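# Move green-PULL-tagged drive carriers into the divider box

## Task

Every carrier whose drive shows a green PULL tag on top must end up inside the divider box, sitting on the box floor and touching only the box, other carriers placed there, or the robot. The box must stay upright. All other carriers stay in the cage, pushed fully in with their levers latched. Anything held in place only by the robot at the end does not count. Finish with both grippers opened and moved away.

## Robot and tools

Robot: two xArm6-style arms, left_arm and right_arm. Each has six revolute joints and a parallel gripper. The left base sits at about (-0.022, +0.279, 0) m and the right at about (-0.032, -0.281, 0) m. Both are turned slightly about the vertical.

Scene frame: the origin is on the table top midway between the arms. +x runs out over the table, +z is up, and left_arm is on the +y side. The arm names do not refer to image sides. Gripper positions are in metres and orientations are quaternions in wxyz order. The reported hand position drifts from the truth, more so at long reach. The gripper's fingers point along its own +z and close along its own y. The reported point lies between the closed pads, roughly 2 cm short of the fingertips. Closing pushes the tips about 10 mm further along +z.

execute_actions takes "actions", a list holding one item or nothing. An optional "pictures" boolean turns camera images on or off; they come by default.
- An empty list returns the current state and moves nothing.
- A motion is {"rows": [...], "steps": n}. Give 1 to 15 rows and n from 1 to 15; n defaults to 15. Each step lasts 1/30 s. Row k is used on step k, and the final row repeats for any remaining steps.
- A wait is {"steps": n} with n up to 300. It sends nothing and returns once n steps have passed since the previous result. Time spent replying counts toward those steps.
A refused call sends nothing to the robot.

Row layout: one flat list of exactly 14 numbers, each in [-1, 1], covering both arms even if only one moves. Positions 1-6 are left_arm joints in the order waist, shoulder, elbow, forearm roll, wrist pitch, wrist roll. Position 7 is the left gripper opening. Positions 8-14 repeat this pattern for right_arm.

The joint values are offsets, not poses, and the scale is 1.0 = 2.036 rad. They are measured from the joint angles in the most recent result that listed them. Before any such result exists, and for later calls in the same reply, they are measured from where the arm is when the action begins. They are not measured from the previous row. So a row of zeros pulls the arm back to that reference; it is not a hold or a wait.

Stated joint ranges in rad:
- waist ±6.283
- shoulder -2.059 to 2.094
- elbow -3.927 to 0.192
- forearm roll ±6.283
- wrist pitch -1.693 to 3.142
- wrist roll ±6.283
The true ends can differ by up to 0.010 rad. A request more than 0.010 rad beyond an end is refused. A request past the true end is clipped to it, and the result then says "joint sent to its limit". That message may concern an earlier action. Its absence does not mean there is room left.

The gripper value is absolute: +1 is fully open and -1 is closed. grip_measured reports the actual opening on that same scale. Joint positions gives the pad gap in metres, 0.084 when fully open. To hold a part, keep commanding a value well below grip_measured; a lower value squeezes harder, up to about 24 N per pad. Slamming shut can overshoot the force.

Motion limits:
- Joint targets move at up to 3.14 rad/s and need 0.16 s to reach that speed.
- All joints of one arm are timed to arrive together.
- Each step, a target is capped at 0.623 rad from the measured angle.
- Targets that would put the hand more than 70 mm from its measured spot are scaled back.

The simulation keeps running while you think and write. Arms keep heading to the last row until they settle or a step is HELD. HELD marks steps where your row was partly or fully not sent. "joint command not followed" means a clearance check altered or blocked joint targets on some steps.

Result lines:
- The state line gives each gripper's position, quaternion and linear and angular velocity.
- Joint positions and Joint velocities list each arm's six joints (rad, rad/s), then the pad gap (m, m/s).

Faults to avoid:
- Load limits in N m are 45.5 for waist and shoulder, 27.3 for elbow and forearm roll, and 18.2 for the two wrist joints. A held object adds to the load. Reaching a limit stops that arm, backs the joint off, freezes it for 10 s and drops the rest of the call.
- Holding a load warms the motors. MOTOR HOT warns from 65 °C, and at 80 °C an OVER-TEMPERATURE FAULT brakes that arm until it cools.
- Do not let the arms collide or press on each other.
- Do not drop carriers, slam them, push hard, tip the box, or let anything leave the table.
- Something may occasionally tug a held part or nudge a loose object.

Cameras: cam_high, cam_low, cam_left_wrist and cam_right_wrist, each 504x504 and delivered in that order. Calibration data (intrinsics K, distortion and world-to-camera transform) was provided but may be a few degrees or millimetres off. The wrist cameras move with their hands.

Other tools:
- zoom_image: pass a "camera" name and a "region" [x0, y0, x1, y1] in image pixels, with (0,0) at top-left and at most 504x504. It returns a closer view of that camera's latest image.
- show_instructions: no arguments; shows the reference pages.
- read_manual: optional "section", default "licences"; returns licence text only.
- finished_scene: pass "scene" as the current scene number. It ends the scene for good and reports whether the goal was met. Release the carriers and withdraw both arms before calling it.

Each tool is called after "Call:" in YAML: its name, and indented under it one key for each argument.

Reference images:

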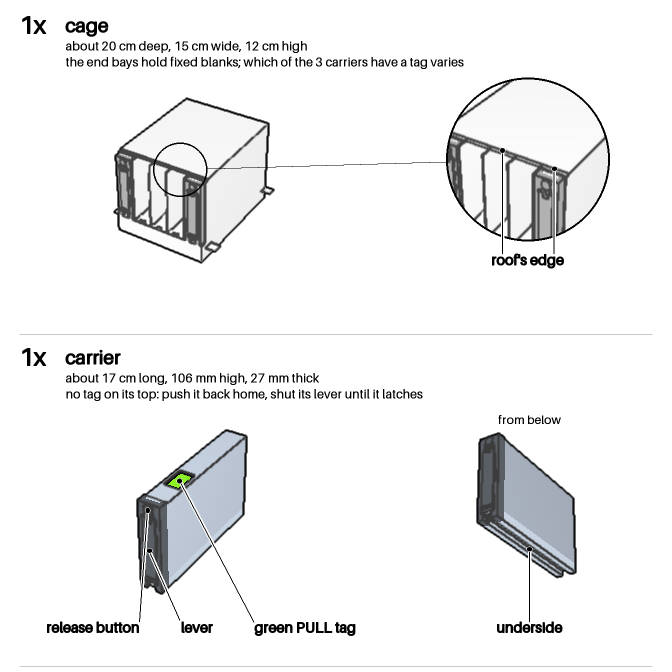

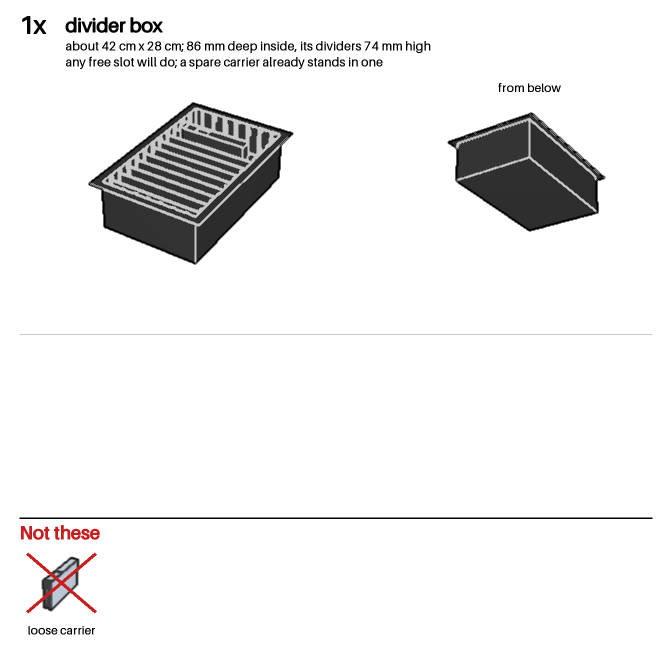

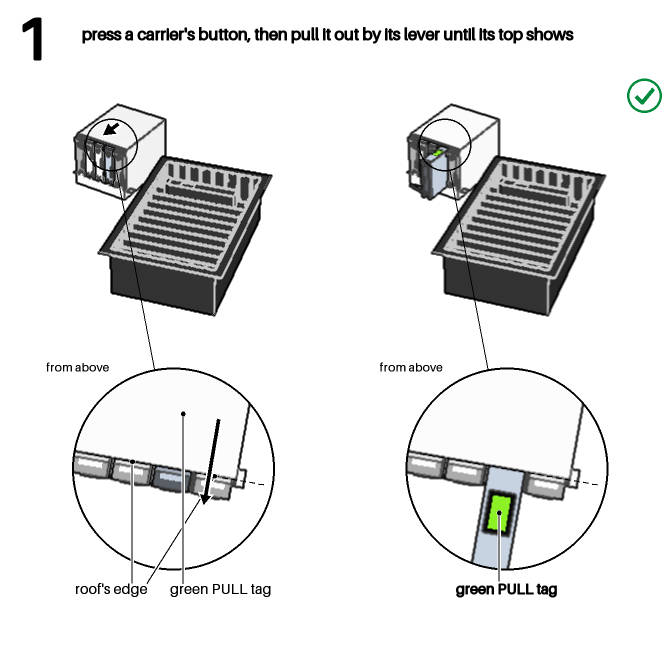

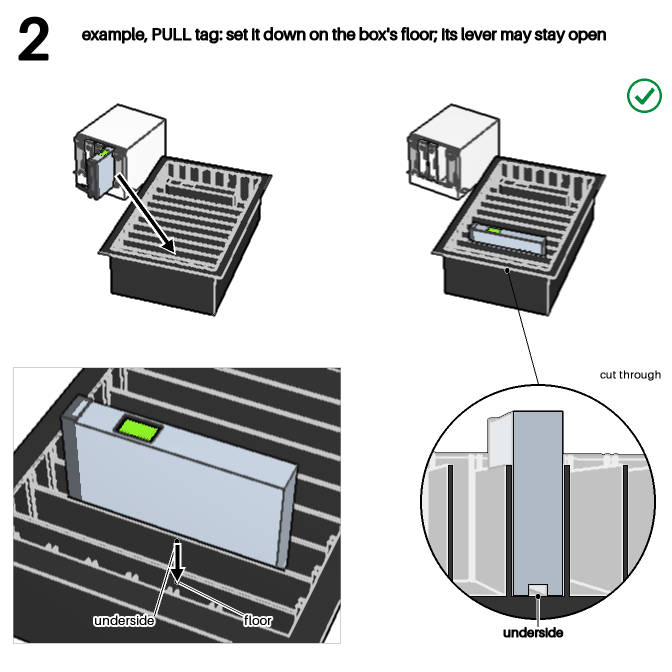

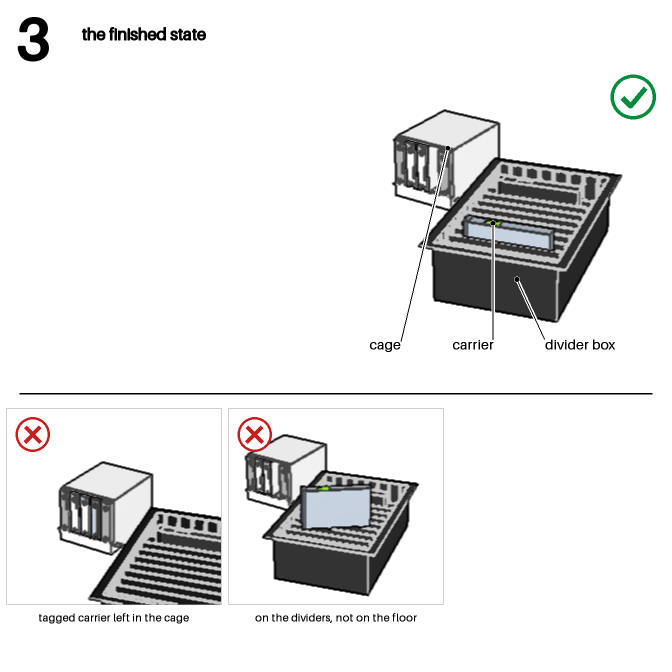

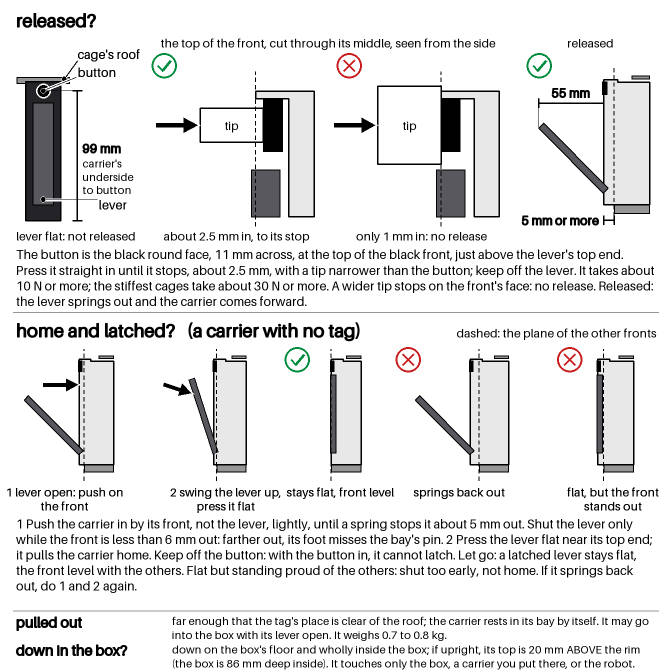

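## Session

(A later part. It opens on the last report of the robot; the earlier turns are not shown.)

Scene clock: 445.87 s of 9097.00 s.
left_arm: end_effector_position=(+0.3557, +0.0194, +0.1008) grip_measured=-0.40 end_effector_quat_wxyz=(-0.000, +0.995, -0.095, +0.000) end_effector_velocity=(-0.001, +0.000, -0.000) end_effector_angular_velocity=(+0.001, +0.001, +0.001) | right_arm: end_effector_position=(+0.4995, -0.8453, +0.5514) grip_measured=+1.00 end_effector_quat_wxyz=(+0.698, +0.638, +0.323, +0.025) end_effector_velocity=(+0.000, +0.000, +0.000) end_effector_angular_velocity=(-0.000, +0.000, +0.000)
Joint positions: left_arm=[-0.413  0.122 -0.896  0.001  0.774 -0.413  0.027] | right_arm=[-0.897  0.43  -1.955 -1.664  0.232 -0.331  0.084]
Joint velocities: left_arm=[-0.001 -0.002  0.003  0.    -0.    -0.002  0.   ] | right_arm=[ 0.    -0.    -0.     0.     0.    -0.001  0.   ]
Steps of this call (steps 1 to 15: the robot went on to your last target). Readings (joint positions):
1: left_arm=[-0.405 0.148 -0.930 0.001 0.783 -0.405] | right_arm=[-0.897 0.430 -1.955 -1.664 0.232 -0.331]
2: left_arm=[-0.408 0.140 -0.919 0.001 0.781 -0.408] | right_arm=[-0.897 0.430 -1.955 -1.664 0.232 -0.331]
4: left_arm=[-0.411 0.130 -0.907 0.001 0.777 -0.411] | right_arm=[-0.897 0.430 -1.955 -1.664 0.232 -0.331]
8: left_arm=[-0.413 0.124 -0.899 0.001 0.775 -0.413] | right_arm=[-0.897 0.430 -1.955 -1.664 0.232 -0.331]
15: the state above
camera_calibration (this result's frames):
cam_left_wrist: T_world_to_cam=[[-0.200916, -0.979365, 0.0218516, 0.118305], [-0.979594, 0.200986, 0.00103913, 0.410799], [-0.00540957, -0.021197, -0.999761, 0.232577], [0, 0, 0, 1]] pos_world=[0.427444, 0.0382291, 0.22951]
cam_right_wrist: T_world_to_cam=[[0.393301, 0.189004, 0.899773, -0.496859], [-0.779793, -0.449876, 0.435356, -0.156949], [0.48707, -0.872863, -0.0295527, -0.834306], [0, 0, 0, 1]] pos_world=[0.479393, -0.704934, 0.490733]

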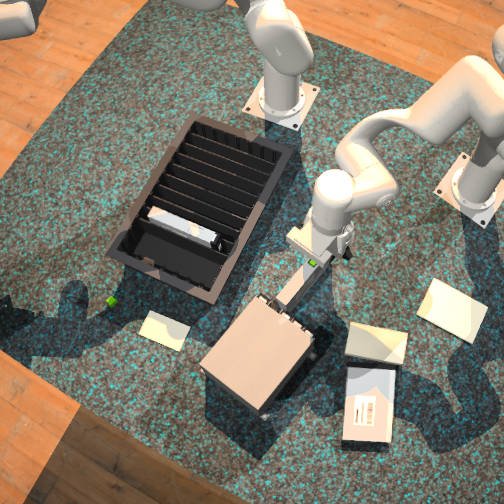

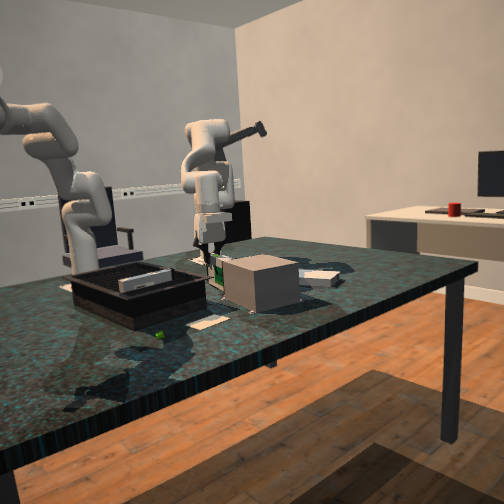

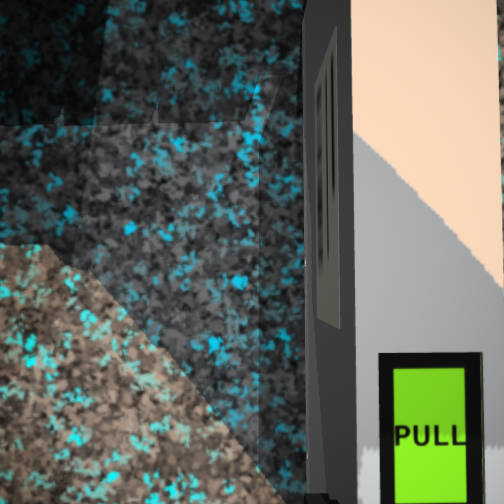

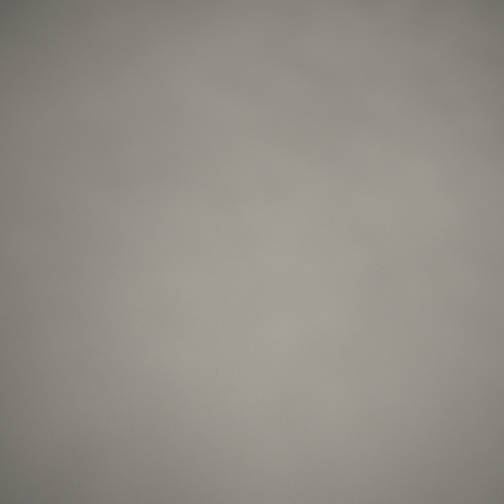

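Call:
execute_actions:
  actions:
    - {"rows":[[0,0.0055,0.003,0,-0.0086,0,-1,0,0,0,0,0,0,1],[0,0.0055,0.003,0,-0.0086,0,-1,0,0,0,0,0,0,1],[0,0.0055,0.003,0,-0.0086,0,-1,0,0,0,0,0,0,1],[0,0.0055,0.003,0,-0.0086,0,-1,0,0,0,0,0,0,1],[0,0.0055,0.003,0,-0.0086,0,-1,0,0,0,0,0,0,1],[0,0.0055,0.003,0,-0.0086,0,-1,0,0,0,0,0,0,1],[0,0.0055,0.003,0,-0.0086,0,-1,0,0,0,0,0,0,1],[0,0.0055,0.003,0,-0.0086,0,-1,0,0,0,0,0,0,1],[0,0.0055,0.003,0,-0.0086,0,0.3,0,0,0,0,0,0,1]]}
  pictures: false

Call:
execute_actions:
  actions:
    - {"steps":10}
  pictures: false

Call:
execute_actions:
  actions:
    - {"rows":[[0.0246,0.0855,-0.1243,0,0.0388,0.0246,0.3,0,0,0,0,0,0,1]]}
  pictures: false

Call:
execute_actions:
  actions:
    - {"steps":10}
  pictures: false

Call:
execute_actions:
  actions:
    - {"rows":[[0,0,0,0,0,0,-1,0,0,0,0,0,0,1]]}

Scene clock: 454.43 s of 9097.00 s.
left_arm: end_effector_position=(+0.3569, +0.0188, +0.0961) grip_measured=+0.28 end_effector_quat_wxyz=(+0.001, +0.995, -0.095, +0.002) end_effector_velocity=(-0.010, +0.006, -0.011) end_effector_angular_velocity=(+0.019, +0.028, -0.000) | right_arm: end_effector_position=(+0.4995, -0.8453, +0.5514) grip_measured=+1.00 end_effector_quat_wxyz=(+0.698, +0.638, +0.323, +0.025) end_effector_velocity=(-0.000, -0.000, -0.000) end_effector_angular_velocity=(+0.000, +0.001, -0.000)
Joint positions: left_arm=[-0.412  0.132 -0.893  0.001  0.755 -0.413  0.056] | right_arm=[-0.897  0.43  -1.955 -1.664  0.232 -0.331  0.084]
Joint velocities: left_arm=[-0.002  0.007  0.019 -0.001  0.007 -0.001  0.014] | right_arm=[-0.     0.001 -0.     0.001 -0.    -0.001  0.   ]
Steps of this call (steps 1 to 15: the robot went on to your last target; steps 16 to 90: nothing new was sent; then 5.07 s passed at rest; steps 91 to 105: all 15 steps of this action). Readings (joint positions):
91: left_arm=[-0.413 0.122 -0.896 0.001 0.774 -0.413] | right_arm=[-0.897 0.430 -1.955 -1.664 0.232 -0.331]
92: left_arm=[-0.413 0.122 -0.896 0.001 0.772 -0.413] | right_arm=[-0.897 0.430 -1.955 -1.664 0.232 -0.331]
94: left_arm=[-0.414 0.126 -0.892 0.000 0.768 -0.414] | right_arm=[-0.897 0.430 -1.955 -1.664 0.232 -0.331]
98: left_arm=[-0.413 0.131 -0.890 0.001 0.759 -0.413] | right_arm=[-0.897 0.430 -1.955 -1.664 0.232 -0.331]
105: the state above

Scene clock: 454.77 s of 9097.00 s.
left_arm: end_effector_position=(+0.3556, +0.0195, +0.0949) grip_measured=+0.29 end_effector_quat_wxyz=(-0.000, +0.995, -0.095, +0.001) end_effector_velocity=(-0.001, +0.000, -0.001) end_effector_angular_velocity=(+0.001, +0.002, -0.000) | right_arm: end_effector_position=(+0.4995, -0.8453, +0.5514) grip_measured=+1.00 end_effector_quat_wxyz=(+0.698, +0.638, +0.323, +0.025) end_effector_velocity=(+0.000, +0.001, +0.001) end_effector_angular_velocity=(+0.000, -0.003, +0.001)
Joint positions: left_arm=[-0.413  0.133 -0.89   0.001  0.756 -0.413  0.056] | right_arm=[-0.897  0.43  -1.955 -1.664  0.232 -0.331  0.084]
Joint velocities: left_arm=[-0.    -0.     0.001 -0.     0.001 -0.     0.   ] | right_arm=[ 0.001 -0.001 -0.001  0.002 -0.     0.001  0.   ]
Steps of this call (steps 1 to 10: the robot went on to your last target). Readings (joint positions):
1: left_arm=[-0.412 0.133 -0.892 0.001 0.755 -0.413] | right_arm=[-0.897 0.430 -1.955 -1.664 0.232 -0.331]
2: left_arm=[-0.413 0.133 -0.892 0.001 0.756 -0.413] | right_arm=[-0.897 0.430 -1.955 -1.664 0.232 -0.331]
4: left_arm=[-0.413 0.133 -0.891 0.001 0.756 -0.413] | right_arm=[-0.897 0.430 -1.955 -1.664 0.232 -0.331]
8: left_arm=[-0.413 0.133 -0.891 0.001 0.756 -0.413] | right_arm=[-0.897 0.430 -1.955 -1.664 0.232 -0.331]
10: the state above

Scene clock: 455.27 s of 9097.00 s.
left_arm: end_effector_position=(+0.4186, +0.0071, +0.0982) grip_measured=+0.29 end_effector_quat_wxyz=(-0.000, +0.995, -0.095, +0.000) end_effector_velocity=(+0.010, -0.003, +0.004) end_effector_angular_velocity=(-0.003, -0.005, -0.005) | right_arm: end_effector_position=(+0.4995, -0.8453, +0.5514) grip_measured=+1.00 end_effector_quat_wxyz=(+0.698, +0.638, +0.323, +0.025) end_effector_velocity=(-0.000, -0.000, -0.000) end_effector_angular_velocity=(-0.000, +0.001, -0.000)
Joint positions: left_arm=[-0.364  0.305 -1.139  0.001  0.834 -0.364  0.056] | right_arm=[-0.897  0.43  -1.955 -1.664  0.232 -0.331  0.084]
Joint velocities: left_arm=[ 0.004  0.02  -0.04  -0.     0.013  0.01  -0.   ] | right_arm=[-0.     0.    -0.     0.     0.    -0.001  0.   ]
Steps of this call (steps 1 to 15: all 15 steps of this action). Readings (joint positions):
1: left_arm=[-0.413 0.133 -0.891 0.001 0.757 -0.413] | right_arm=[-0.897 0.430 -1.955 -1.664 0.232 -0.331]
2: left_arm=[-0.412 0.135 -0.893 0.001 0.758 -0.413] | right_arm=[-0.897 0.430 -1.955 -1.664 0.232 -0.331]
4: left_arm=[-0.405 0.162 -0.931 0.001 0.772 -0.404] | right_arm=[-0.897 0.430 -1.955 -1.664 0.232 -0.331]
8: left_arm=[-0.373 0.269 -1.090 0.001 0.816 -0.375] | right_arm=[-0.897 0.430 -1.955 -1.664 0.232 -0.331]
15: the state above

Scene clock: 455.60 s of 9097.00 s.
left_arm: end_effector_position=(+0.4198, +0.0068, +0.0986) grip_measured=+0.29 end_effector_quat_wxyz=(-0.000, +0.995, -0.095, +0.001) end_effector_velocity=(+0.000, +0.000, -0.002) end_effector_angular_velocity=(+0.002, +0.003, +0.000) | right_arm: end_effector_position=(+0.4995, -0.8453, +0.5514) grip_measured=+1.00 end_effector_quat_wxyz=(+0.698, +0.638, +0.323, +0.025) end_effector_velocity=(-0.000, -0.000, -0.000) end_effector_angular_velocity=(+0.001, -0.000, -0.000)
Joint positions: left_arm=[-0.363  0.307 -1.143  0.001  0.835 -0.363  0.056] | right_arm=[-0.897  0.43  -1.955 -1.664  0.232 -0.331  0.084]
Joint velocities: left_arm=[ 0.001  0.005 -0.002 -0.     0.     0.001 -0.   ] | right_arm=[-0.     0.001 -0.    -0.001  0.     0.001  0.   ]
Steps of this call (steps 1 to 10: the robot went on to your last target). Readings (joint positions):
1: left_arm=[-0.363 0.305 -1.140 0.001 0.835 -0.364] | right_arm=[-0.897 0.430 -1.955 -1.664 0.232 -0.331]
2: left_arm=[-0.363 0.306 -1.141 0.001 0.835 -0.364] | right_arm=[-0.897 0.430 -1.955 -1.664 0.232 -0.331]
4: left_arm=[-0.363 0.306 -1.142 0.001 0.835 -0.363] | right_arm=[-0.897 0.430 -1.955 -1.664 0.232 -0.331]
8: left_arm=[-0.363 0.307 -1.143 0.001 0.835 -0.363] | right_arm=[-0.897 0.430 -1.955 -1.664 0.232 -0.331]
10: the state above

Scene clock: 456.10 s of 9097.00 s.
left_arm: end_effector_position=(+0.4198, +0.0069, +0.0986) grip_measured=-0.40 end_effector_quat_wxyz=(-0.000, +0.995, -0.095, +0.001) end_effector_velocity=(+0.000, -0.000, +0.000) end_effector_angular_velocity=(-0.000, -0.000, +0.000) | right_arm: end_effector_position=(+0.4995, -0.8453, +0.5514) grip_measured=+1.00 end_effector_quat_wxyz=(+0.698, +0.638, +0.323, +0.025) end_effector_velocity=(-0.000, -0.001, -0.001) end_effector_angular_velocity=(+0.002, +0.001, -0.001)
Joint positions: left_arm=[-0.363  0.307 -1.143  0.001  0.835 -0.363  0.027] | right_arm=[-0.897  0.43  -1.955 -1.664  0.232 -0.331  0.084]
Joint velocities: left_arm=[-0. -0. -0. -0.  0. -0. -0.] | right_arm=[-0.001  0.001  0.     0.001 -0.    -0.001  0.   ]
Steps of this call (steps 1 to 15: all 15 steps of this action). Readings (joint positions):
1: left_arm=[-0.363 0.307 -1.143 0.001 0.835 -0.363] | right_arm=[-0.897 0.430 -1.955 -1.664 0.232 -0.331]
2: left_arm=[-0.363 0.307 -1.143 0.001 0.835 -0.363] | right_arm=[-0.897 0.430 -1.955 -1.664 0.232 -0.331]
4: left_arm=[-0.363 0.307 -1.143 0.001 0.835 -0.363] | right_arm=[-0.897 0.430 -1.955 -1.664 0.232 -0.331]
8: left_arm=[-0.363 0.307 -1.143 0.001 0.835 -0.363] | right_arm=[-0.897 0.430 -1.955 -1.664 0.232 -0.331]
15: the state above
camera_calibration (this result's frames):
cam_left_wrist: T_world_to_cam=[[-0.200928, -0.979362, 0.0218723, 0.118986], [-0.979593, 0.200988, 0.000579, 0.476167], [-0.00496313, -0.0213096, -0.999761, 0.230284], [0, 0, 0, 1]] pos_world=[0.491501, 0.0257338, 0.227351]
cam_right_wrist: T_world_to_cam=[[0.393302, 0.189004, 0.899773, -0.496859], [-0.779792, -0.449876, 0.435357, -0.15695], [0.48707, -0.872863, -0.0295528, -0.834306], [0, 0, 0, 1]] pos_world=[0.479393, -0.704934, 0.490733]

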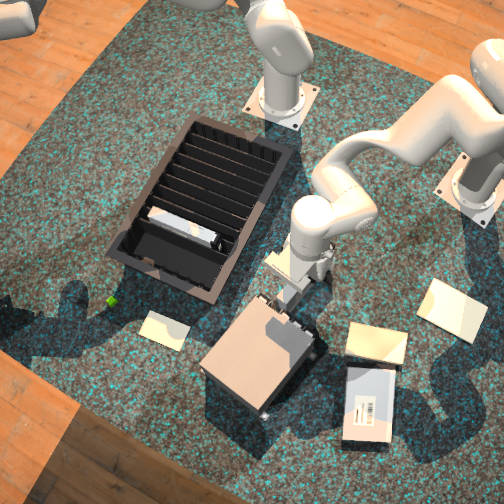

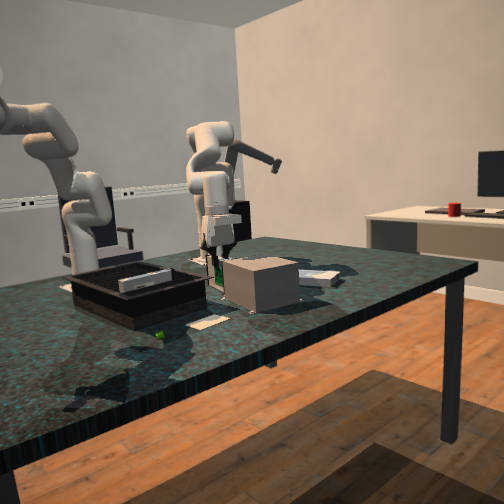

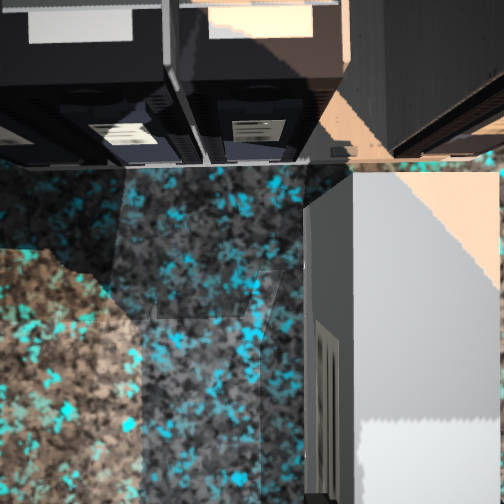

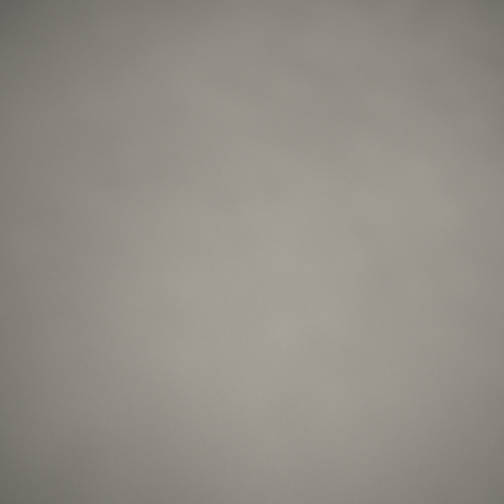

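Call:
execute_actions:
  actions:
    - {"rows":[[0,-0.011,-0.005,0,0.016,0,-1,0,0,0,0,0,0,1],[0,-0.022,-0.011,0,0.033,0,-1,0,0,0,0,0,0,1],[0,-0.022,-0.011,0,0.033,0,-1,0,0,0,0,0,0,1],[0,-0.034,-0.017,0,0.051,0,-1,0,0,0,0,0,0,1],[0,-0.034,-0.017,0,0.051,0,-1,0,0,0,0,0,0,1],[0,-0.045,-0.023,0,0.068,0,-1,0,0,0,0,0,0,1],[0,-0.045,-0.023,0,0.068,0,-1,0,0,0,0,0,0,1],[0,-0.056,-0.029,0,0.085,0,-1,0,0,0,0,0,0,1],[0,-0.056,-0.029,0,0.085,0,-1,0,0,0,0,0,0,1],[0,-0.068,-0.046,0,0.114,0,-1,0,0,0,0,0,0,1],[0,-0.068,-0.046,0,0.114,0,-1,0,0,0,0,0,0,1],[0,-0.08,-0.064,0,0.144,0,-1,0,0,0,0,0,0,1],[0,-0.08,-0.064,0,0.144,0,-1,0,0,0,0,0,0,1],[0,-0.0958,-0.0963,0,0.1925,0,-1,0,0,0,0,0,0,1]]}
  pictures: false

Call:
execute_actions:
  actions:
    - {"steps":20}
  pictures: false

Call:
execute_actions:
  actions:
    - {"rows":[[-0.03,0.012,-0.016,0,0.004,0.054,-1,0,0,0,0,0,0,1],[-0.03,0.012,-0.016,0,0.004,0.054,-1,0,0,0,0,0,0,1],[-0.061,0.025,-0.033,0,0.008,0.108,-1,0,0,0,0,0,0,1],[-0.061,0.025,-0.033,0,0.008,0.108,-1,0,0,0,0,0,0,1],[-0.091,0.037,-0.049,0,0.012,0.163,-1,0,0,0,0,0,0,1],[-0.091,0.037,-0.049,0,0.012,0.163,-1,0,0,0,0,0,0,1],[-0.122,0.049,-0.065,0,0.016,0.217,-1,0,0,0,0,0,0,1],[-0.122,0.049,-0.065,0,0.016,0.217,-1,0,0,0,0,0,0,1],[-0.152,0.062,-0.081,0,0.02,0.271,-1,0,0,0,0,0,0,1],[-0.152,0.062,-0.081,0,0.02,0.271,-1,0,0,0,0,0,0,1],[-0.183,0.074,-0.098,0,0.024,0.325,-1,0,0,0,0,0,0,1],[-0.183,0.074,-0.098,0,0.024,0.325,-1,0,0,0,0,0,0,1],[-0.213,0.086,-0.114,0,0.028,0.38,-1,0,0,0,0,0,0,1],[-0.213,0.086,-0.114,0,0.028,0.38,-1,0,0,0,0,0,0,1],[-0.2436,0.0985,-0.13,0,0.032,0.4337,-1,0,0,0,0,0,0,1]]}
  pictures: false

Call:
execute_actions:
  actions:
    - {"steps":25}

Scene clock: 474.07 s of 9097.00 s.
left_arm: end_effector_position=(+0.4152, +0.0097, +0.1903) grip_measured=-0.40 end_effector_quat_wxyz=(-0.001, +0.995, -0.095, -0.001) end_effector_velocity=(-0.011, +0.008, +0.316) end_effector_angular_velocity=(+0.007, +0.011, +0.002) | right_arm: end_effector_position=(+0.4995, -0.8453, +0.5514) grip_measured=+1.00 end_effector_quat_wxyz=(+0.698, +0.638, +0.323, +0.025) end_effector_velocity=(+0.000, -0.000, -0.001) end_effector_angular_velocity=(+0.002, -0.001, +0.000)
Joint positions: left_arm=[-0.363  0.17  -1.24   0.001  1.073 -0.363  0.027] | right_arm=[-0.897  0.43  -1.955 -1.664  0.232 -0.331  0.084]
Joint velocities: left_arm=[ 0.001 -0.336 -0.502  0.001  0.851 -0.001 -0.   ] | right_arm=[ 0.     0.001  0.     0.002  0.    -0.     0.   ]
Steps of this call (steps 1 to 15: the robot went on to your last target; steps 16 to 90: nothing new was sent; then 14.47 s passed at rest; steps 91 to 105: all 15 steps of this action). Readings (joint positions):
91: left_arm=[-0.363 0.307 -1.143 0.001 0.836 -0.363] | right_arm=[-0.897 0.430 -1.955 -1.664 0.232 -0.331]
92: left_arm=[-0.363 0.306 -1.144 0.001 0.838 -0.363] | right_arm=[-0.897 0.430 -1.955 -1.664 0.232 -0.331]
94: left_arm=[-0.363 0.295 -1.146 0.000 0.861 -0.363] | right_arm=[-0.897 0.430 -1.955 -1.664 0.232 -0.331]
98: left_arm=[-0.363 0.249 -1.172 0.001 0.924 -0.363] | right_arm=[-0.897 0.430 -1.955 -1.664 0.232 -0.331]
105: the state above

Scene clock: 474.73 s of 9097.00 s.
left_arm: end_effector_position=(+0.4114, +0.0121, +0.2496) grip_measured=-0.40 end_effector_quat_wxyz=(-0.000, +0.996, -0.095, -0.000) end_effector_velocity=(-0.001, +0.000, -0.001) end_effector_angular_velocity=(+0.002, +0.002, -0.001) | right_arm: end_effector_position=(+0.4995, -0.8453, +0.5514) grip_measured=+1.00 end_effector_quat_wxyz=(+0.698, +0.638, +0.323, +0.025) end_effector_velocity=(-0.000, +0.000, +0.000) end_effector_angular_velocity=(-0.001, +0.002, -0.000)
Joint positions: left_arm=[-0.363  0.112 -1.339  0.001  1.227 -0.363  0.027] | right_arm=[-0.897  0.43  -1.955 -1.664  0.232 -0.331  0.084]
Joint velocities: left_arm=[ 0.     0.     0.001  0.     0.002  0.001 -0.   ] | right_arm=[-0.    -0.001  0.    -0.     0.    -0.002  0.   ]
Steps of this call (steps 1 to 20: the robot went on to your last target). Readings (joint positions):
1: left_arm=[-0.363 0.159 -1.258 0.001 1.103 -0.363] | right_arm=[-0.897 0.430 -1.955 -1.664 0.232 -0.331]
2: left_arm=[-0.363 0.147 -1.278 0.001 1.133 -0.363] | right_arm=[-0.897 0.430 -1.955 -1.664 0.232 -0.331]
4: left_arm=[-0.363 0.126 -1.314 0.001 1.181 -0.363] | right_arm=[-0.897 0.430 -1.955 -1.664 0.232 -0.331]
8: left_arm=[-0.363 0.113 -1.336 0.001 1.217 -0.363] | right_arm=[-0.897 0.430 -1.955 -1.664 0.232 -0.331]
20: the state above

Scene clock: 475.23 s of 9097.00 s.
left_arm: end_effector_position=(+0.3482, -0.1125, +0.2507) grip_measured=-0.40 end_effector_quat_wxyz=(-0.001, +0.897, -0.441, -0.000) end_effector_velocity=(-0.205, -0.293, +0.001) end_effector_angular_velocity=(-0.001, +0.000, -1.807) | right_arm: end_effector_position=(+0.4995, -0.8453, +0.5514) grip_measured=+1.00 end_effector_quat_wxyz=(+0.698, +0.638, +0.323, +0.025) end_effector_velocity=(+0.000, +0.000, -0.000) end_effector_angular_velocity=(-0.001, +0.001, +0.000)
Joint positions: left_arm=[-0.624  0.218 -1.478  0.001  1.261  0.1    0.027] | right_arm=[-0.897  0.43  -1.955 -1.664  0.232 -0.331  0.084]
Joint velocities: left_arm=[-0.649  0.261 -0.348  0.     0.086  1.158 -0.   ] | right_arm=[ 0.     0.001 -0.001 -0.001  0.     0.     0.   ]
Steps of this call (steps 1 to 15: all 15 steps of this action). Readings (joint positions):
1: left_arm=[-0.363 0.112 -1.339 0.001 1.227 -0.363] | right_arm=[-0.897 0.430 -1.955 -1.664 0.232 -0.331]
2: left_arm=[-0.364 0.113 -1.340 0.001 1.228 -0.359] | right_arm=[-0.897 0.430 -1.955 -1.664 0.232 -0.331]
4: left_arm=[-0.382 0.122 -1.350 0.002 1.231 -0.322] | right_arm=[-0.897 0.430 -1.955 -1.664 0.232 -0.331]
8: left_arm=[-0.469 0.156 -1.396 0.001 1.241 -0.174] | right_arm=[-0.897 0.430 -1.955 -1.664 0.232 -0.331]
15: the state above

Scene clock: 476.07 s of 9097.00 s.
left_arm: end_effector_position=(+0.2599, -0.2096, +0.2495) grip_measured=-0.40 end_effector_quat_wxyz=(-0.001, +0.708, -0.706, -0.001) end_effector_velocity=(-0.002, -0.002, +0.000) end_effector_angular_velocity=(-0.001, +0.000, -0.007) | right_arm: end_effector_position=(+0.4995, -0.8453, +0.5514) grip_measured=+1.00 end_effector_quat_wxyz=(+0.698, +0.638, +0.323, +0.025) end_effector_velocity=(-0.000, -0.000, -0.001) end_effector_angular_velocity=(+0.001, +0.000, -0.000)
Joint positions: left_arm=[-0.858  0.312 -1.603  0.001  1.292  0.519  0.027] | right_arm=[-0.897  0.43  -1.955 -1.664  0.232 -0.331  0.084]
Joint velocities: left_arm=[-0.005  0.001 -0.001 -0.001 -0.     0.002 -0.   ] | right_arm=[-0.001  0.001  0.    -0.001 -0.     0.001  0.   ]
Steps of this call (steps 1 to 25: the robot went on to your last target). Readings (joint positions):
1: left_arm=[-0.646 0.227 -1.490 0.001 1.264 0.138] | right_arm=[-0.897 0.430 -1.955 -1.664 0.232 -0.331]
2: left_arm=[-0.667 0.235 -1.501 0.001 1.267 0.177] | right_arm=[-0.897 0.430 -1.955 -1.664 0.232 -0.331]
4: left_arm=[-0.710 0.253 -1.524 0.001 1.273 0.253] | right_arm=[-0.897 0.430 -1.955 -1.664 0.232 -0.331]
8: left_arm=[-0.794 0.287 -1.569 0.001 1.284 0.404] | right_arm=[-0.897 0.430 -1.955 -1.664 0.232 -0.331]
25: the state above
camera_calibration (this result's frames):
cam_left_wrist: T_world_to_cam=[[-0.999715, 0.00887111, 0.0221636, 0.286196], [0.00894951, 0.999954, 0.00344061, 0.272763], [-0.022132, 0.00363799, -0.999748, 0.385425], [0, 0, 0, 1]] pos_world=[0.292204, -0.276692, 0.378047]
cam_right_wrist: T_world_to_cam=[[0.393302, 0.189004, 0.899773, -0.496859], [-0.779792, -0.449876, 0.435357, -0.15695], [0.48707, -0.872863, -0.0295531, -0.834306], [0, 0, 0, 1]] pos_world=[0.479393, -0.704934, 0.490733]

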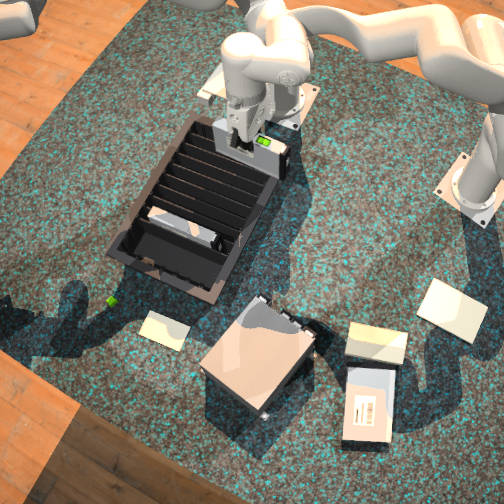

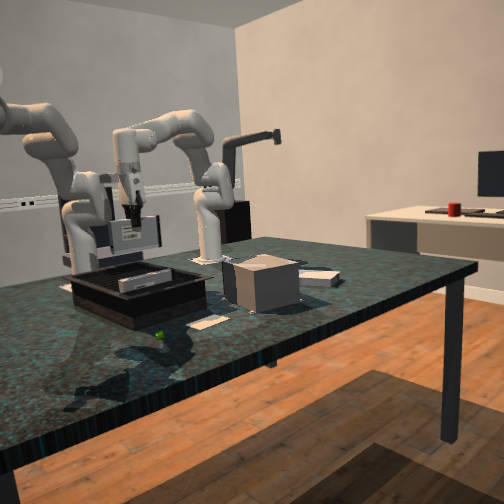

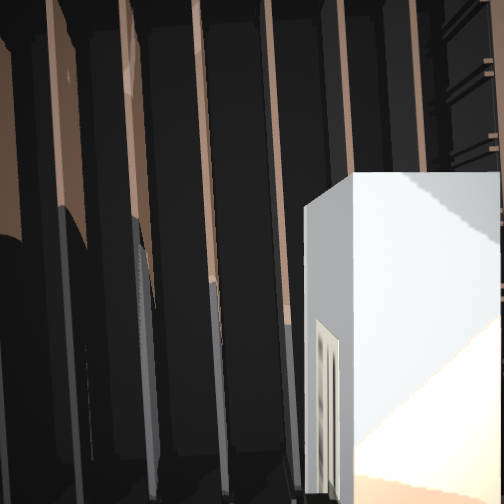

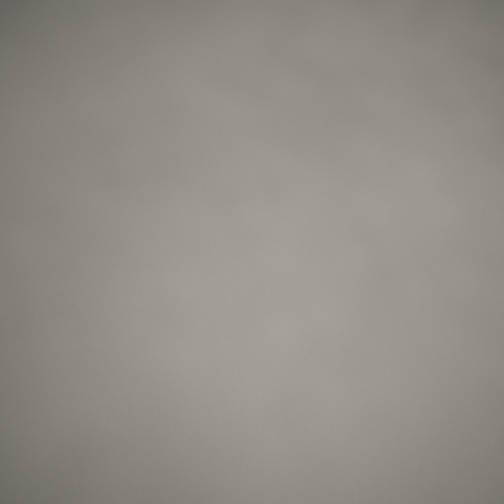

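Call:
execute_actions:
  actions:
    - {"rows":[[-0.012,0.023,-0.016,0,-0.007,-0.018,-1,0,0,0,0,0,0,1],[-0.012,0.023,-0.016,0,-0.007,-0.018,-1,0,0,0,0,0,0,1],[-0.024,0.046,-0.032,0,-0.014,-0.037,-1,0,0,0,0,0,0,1],[-0.024,0.046,-0.032,0,-0.014,-0.037,-1,0,0,0,0,0,0,1],[-0.036,0.068,-0.048,0,-0.021,-0.055,-1,0,0,0,0,0,0,1],[-0.036,0.068,-0.048,0,-0.021,-0.055,-1,0,0,0,0,0,0,1],[-0.0486,0.0914,-0.0638,0,-0.0282,-0.0742,-1,0,0,0,0,0,0,1]]}
  pictures: false

Call:
execute_actions:
  actions:
    - {"steps":15}

Scene clock: 490.13 s of 9097.00 s.
left_arm: end_effector_position=(+0.2283, -0.2718, +0.1996) grip_measured=-0.40 end_effector_quat_wxyz=(-0.001, +0.725, -0.688, -0.002) end_effector_velocity=(+0.008, -0.032, +0.020) end_effector_angular_velocity=(-0.076, -0.041, +0.053) | right_arm: end_effector_position=(+0.4995, -0.8453, +0.5514) grip_measured=+1.00 end_effector_quat_wxyz=(+0.698, +0.638, +0.323, +0.025) end_effector_velocity=(-0.000, -0.000, +0.000) end_effector_angular_velocity=(-0.000, +0.000, -0.001)
Joint positions: left_arm=[-0.955  0.494 -1.726  0.001  1.237  0.374  0.027] | right_arm=[-0.897  0.43  -1.955 -1.664  0.232 -0.331  0.084]
Joint velocities: left_arm=[-0.012  0.038 -0.095  0.006 -0.029 -0.067 -0.   ] | right_arm=[-0.001 -0.     0.    -0.     0.    -0.     0.   ]
Steps of this call (steps 1 to 15: the robot went on to your last target; steps 16 to 90: nothing new was sent; then 10.57 s passed at rest; steps 91 to 105: all 15 steps of this action). Readings (joint positions):
91: left_arm=[-0.859 0.313 -1.604 0.001 1.292 0.520] | right_arm=[-0.897 0.430 -1.955 -1.664 0.232 -0.331]
92: left_arm=[-0.860 0.315 -1.606 0.001 1.292 0.517] | right_arm=[-0.897 0.430 -1.955 -1.664 0.232 -0.331]
94: left_arm=[-0.869 0.335 -1.623 0.001 1.285 0.500] | right_arm=[-0.897 0.430 -1.955 -1.664 0.232 -0.331]
98: left_arm=[-0.910 0.411 -1.672 0.001 1.262 0.440] | right_arm=[-0.897 0.430 -1.955 -1.664 0.232 -0.331]
105: the state above

Scene clock: 490.63 s of 9097.00 s.
left_arm: end_effector_position=(+0.2281, -0.2745, +0.2002) grip_measured=-0.40 end_effector_quat_wxyz=(-0.000, +0.726, -0.687, +0.000) end_effector_velocity=(-0.000, -0.001, +0.000) end_effector_angular_velocity=(-0.002, -0.001, +0.000) | right_arm: end_effector_position=(+0.4995, -0.8453, +0.5514) grip_measured=+1.00 end_effector_quat_wxyz=(+0.698, +0.638, +0.323, +0.025) end_effector_velocity=(-0.000, -0.000, -0.000) end_effector_angular_velocity=(-0.000, +0.001, -0.000)
Joint positions: left_arm=[-0.957  0.498 -1.733  0.001  1.235  0.368  0.027] | right_arm=[-0.897  0.43  -1.955 -1.664  0.232 -0.331  0.084]
Joint velocities: left_arm=[-0.001  0.001 -0.002 -0.    -0.001 -0.001 -0.   ] | right_arm=[-0.     0.001 -0.     0.    -0.    -0.001  0.   ]
Steps of this call (steps 1 to 15: the robot went on to your last target). Readings (joint positions):
1: left_arm=[-0.955 0.495 -1.729 0.001 1.237 0.372] | right_arm=[-0.897 0.430 -1.955 -1.664 0.232 -0.331]
2: left_arm=[-0.955 0.495 -1.732 0.001 1.236 0.371] | right_arm=[-0.897 0.430 -1.955 -1.664 0.232 -0.331]
4: left_arm=[-0.955 0.496 -1.734 0.001 1.235 0.370] | right_arm=[-0.897 0.430 -1.955 -1.664 0.232 -0.331]
8: left_arm=[-0.956 0.497 -1.733 0.001 1.235 0.369] | right_arm=[-0.897 0.430 -1.955 -1.664 0.232 -0.331]
15: the state above
All arms were judged still, so your last target was given up. Only a new action makes them travel on or press farther. Fingers that are still opening or closing keep moving.
camera_calibration (this result's frames):
cam_left_wrist: T_world_to_cam=[[-0.998836, -0.0432614, 0.0213103, 0.241766], [-0.0432295, 0.999063, 0.00195587, 0.350084], [-0.021375, 0.00103236, -0.999771, 0.334741], [0, 0, 0, 1]] pos_world=[0.263774, -0.339643, 0.328827]
cam_right_wrist: T_world_to_cam=[[0.393302, 0.189004, 0.899773, -0.496859], [-0.779792, -0.449876, 0.435357, -0.15695], [0.487071, -0.872862, -0.0295531, -0.834306], [0, 0, 0, 1]] pos_world=[0.479393, -0.704934, 0.490733]

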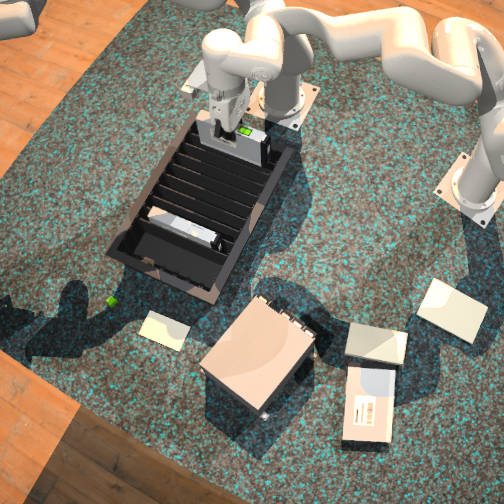

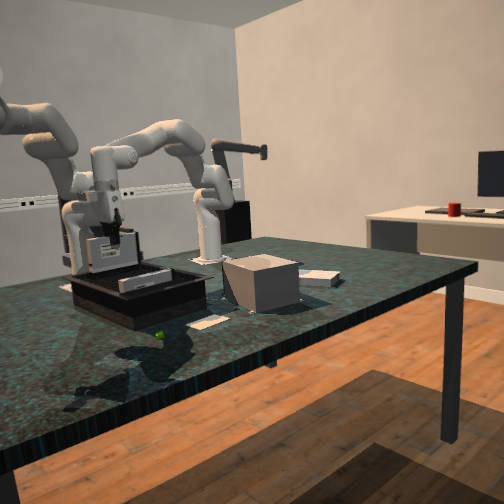

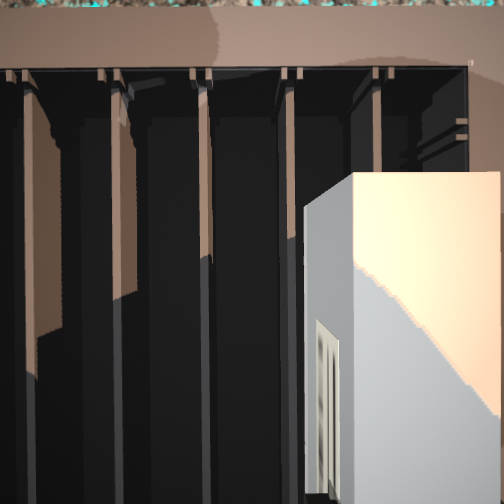

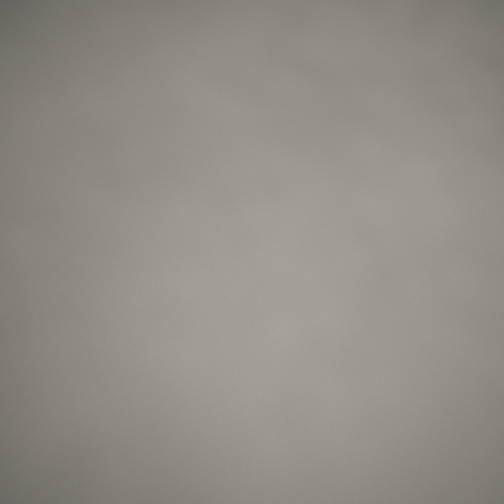

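Call:
execute_actions:
  actions:
    - {"rows":[[0.0006,0.0022,0.007,0,-0.0094,0.0006,-1,0,0,0,0,0,0,1],[0.0006,0.0022,0.007,0,-0.0094,0.0006,-1,0,0,0,0,0,0,1],[0.0006,0.0044,0.0145,0,-0.0188,0.0006,-1,0,0,0,0,0,0,1],[0.0006,0.0044,0.0145,0,-0.0188,0.0006,-1,0,0,0,0,0,0,1],[0.0006,0.0067,0.0216,0,-0.0282,0.0006,-1,0,0,0,0,0,0,1],[0.0006,0.0067,0.0216,0,-0.0282,0.0006,-1,0,0,0,0,0,0,1],[0.0006,0.0067,0.0216,0,-0.0282,0.0006,-1,0,0,0,0,0,0,1],[0.0006,0.0067,0.0216,0,-0.0282,0.0006,-1,0,0,0,0,0,0,1],[0.0006,0.0067,0.0216,0,-0.0282,0.0006,-1,0,0,0,0,0,0,1],[0.0006,0.009,0.0286,0,-0.0376,0.0006,-1,0,0,0,0,0,0,1]]}
  pictures: false

Call:
execute_actions:
  actions:
    - {"steps":12}

Scene clock: 501.00 s of 9097.00 s.
left_arm: end_effector_position=(+0.2287, -0.2743, +0.1724) grip_measured=-0.40 end_effector_quat_wxyz=(-0.000, +0.726, -0.687, +0.000) end_effector_velocity=(-0.000, +0.003, -0.031) end_effector_angular_velocity=(+0.011, +0.003, -0.000) | right_arm: end_effector_position=(+0.4995, -0.8453, +0.5514) grip_measured=+1.00 end_effector_quat_wxyz=(+0.698, +0.638, +0.323, +0.025) end_effector_velocity=(-0.000, +0.000, +0.001) end_effector_angular_velocity=(-0.000, -0.001, +0.000)
Joint positions: left_arm=[-0.956  0.515 -1.679  0.001  1.164  0.369  0.027] | right_arm=[-0.897  0.43  -1.955 -1.664  0.232 -0.331  0.084]
Joint velocities: left_arm=[ 0.001  0.021  0.054  0.002 -0.064  0.    -0.   ] | right_arm=[ 0.    -0.001  0.     0.001  0.    -0.     0.   ]
Steps of this call (steps 1 to 90: nothing new was sent; then 6.87 s passed at rest; steps 91 to 105: all 15 steps of this action). Readings (joint positions):
91: left_arm=[-0.957 0.499 -1.733 0.001 1.235 0.368] | right_arm=[-0.897 0.430 -1.955 -1.664 0.232 -0.331]
92: left_arm=[-0.957 0.499 -1.732 0.001 1.233 0.368] | right_arm=[-0.897 0.430 -1.955 -1.664 0.232 -0.331]
94: left_arm=[-0.956 0.500 -1.726 0.001 1.223 0.369] | right_arm=[-0.897 0.430 -1.955 -1.664 0.232 -0.331]
98: left_arm=[-0.955 0.508 -1.701 0.001 1.194 0.369] | right_arm=[-0.897 0.430 -1.955 -1.664 0.232 -0.331]
105: the state above

Scene clock: 501.40 s of 9097.00 s.
left_arm: end_effector_position=(+0.2287, -0.2743, +0.1704) grip_measured=-0.40 end_effector_quat_wxyz=(-0.000, +0.726, -0.687, +0.000) end_effector_velocity=(-0.000, +0.000, -0.001) end_effector_angular_velocity=(+0.001, -0.000, -0.001) | right_arm: end_effector_position=(+0.4995, -0.8453, +0.5514) grip_measured=+1.00 end_effector_quat_wxyz=(+0.698, +0.638, +0.323, +0.025) end_effector_velocity=(-0.000, +0.000, +0.000) end_effector_angular_velocity=(-0.000, -0.001, -0.000)
Joint positions: left_arm=[-0.956  0.516 -1.675  0.001  1.159  0.369  0.027] | right_arm=[-0.897  0.43  -1.955 -1.664  0.232 -0.331  0.084]
Joint velocities: left_arm=[ 0.    -0.     0.002  0.    -0.001  0.001  0.   ] | right_arm=[-0.    -0.    -0.    -0.    -0.     0.001  0.   ]
Steps of this call (steps 1 to 12: the robot went on to your last target). Readings (joint positions):
1: left_arm=[-0.956 0.516 -1.678 0.001 1.162 0.370] | right_arm=[-0.897 0.430 -1.955 -1.664 0.232 -0.331]
2: left_arm=[-0.955 0.516 -1.677 0.001 1.161 0.370] | right_arm=[-0.897 0.430 -1.955 -1.664 0.232 -0.331]
4: left_arm=[-0.955 0.516 -1.676 0.001 1.160 0.369] | right_arm=[-0.897 0.430 -1.955 -1.664 0.232 -0.331]
8: left_arm=[-0.956 0.516 -1.676 0.001 1.159 0.369] | right_arm=[-0.897 0.430 -1.955 -1.664 0.232 -0.331]
12: the state above
camera_calibration (this result's frames):
cam_left_wrist: T_world_to_cam=[[-0.998842, -0.0431456, 0.0213038, 0.243045], [-0.0431227, 0.999069, 0.00153514, 0.350062], [-0.0213502, 0.000614682, -0.999772, 0.304915], [0, 0, 0, 1]] pos_world=[0.264369, -0.339437, 0.29913]
cam_right_wrist: T_world_to_cam=[[0.393302, 0.189004, 0.899773, -0.496859], [-0.779792, -0.449876, 0.435357, -0.15695], [0.487071, -0.872862, -0.0295532, -0.834306], [0, 0, 0, 1]] pos_world=[0.479393, -0.704934, 0.490733]

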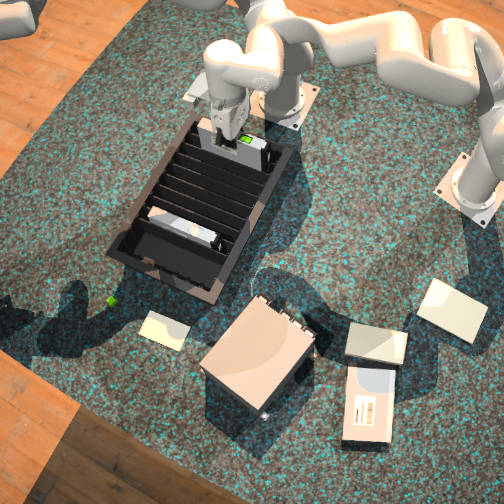

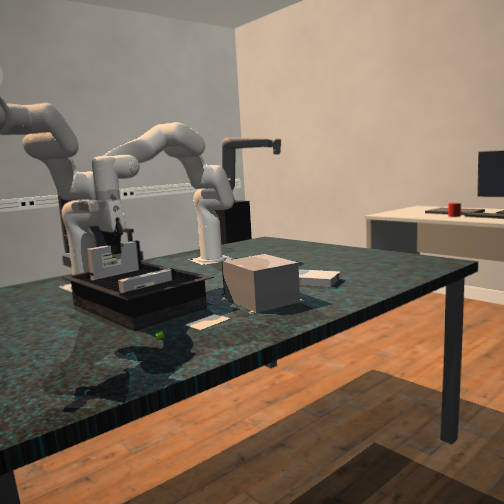

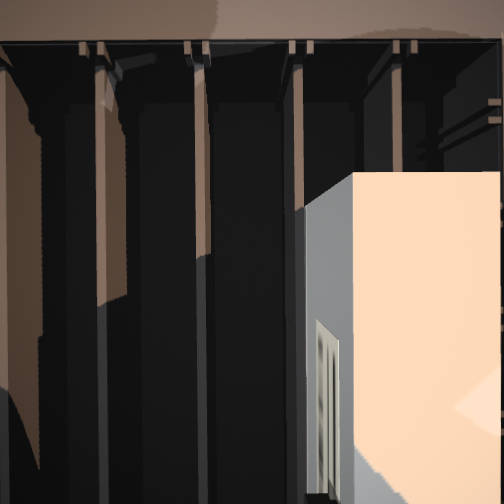

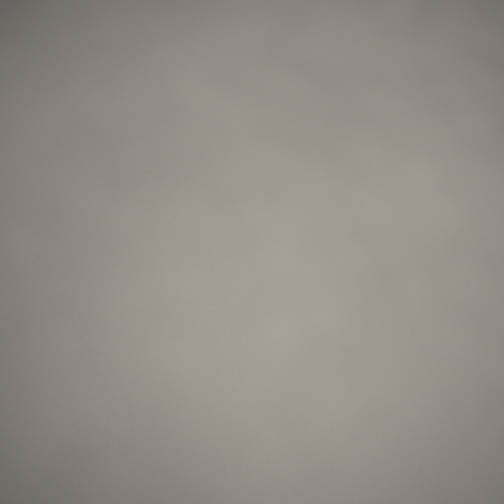

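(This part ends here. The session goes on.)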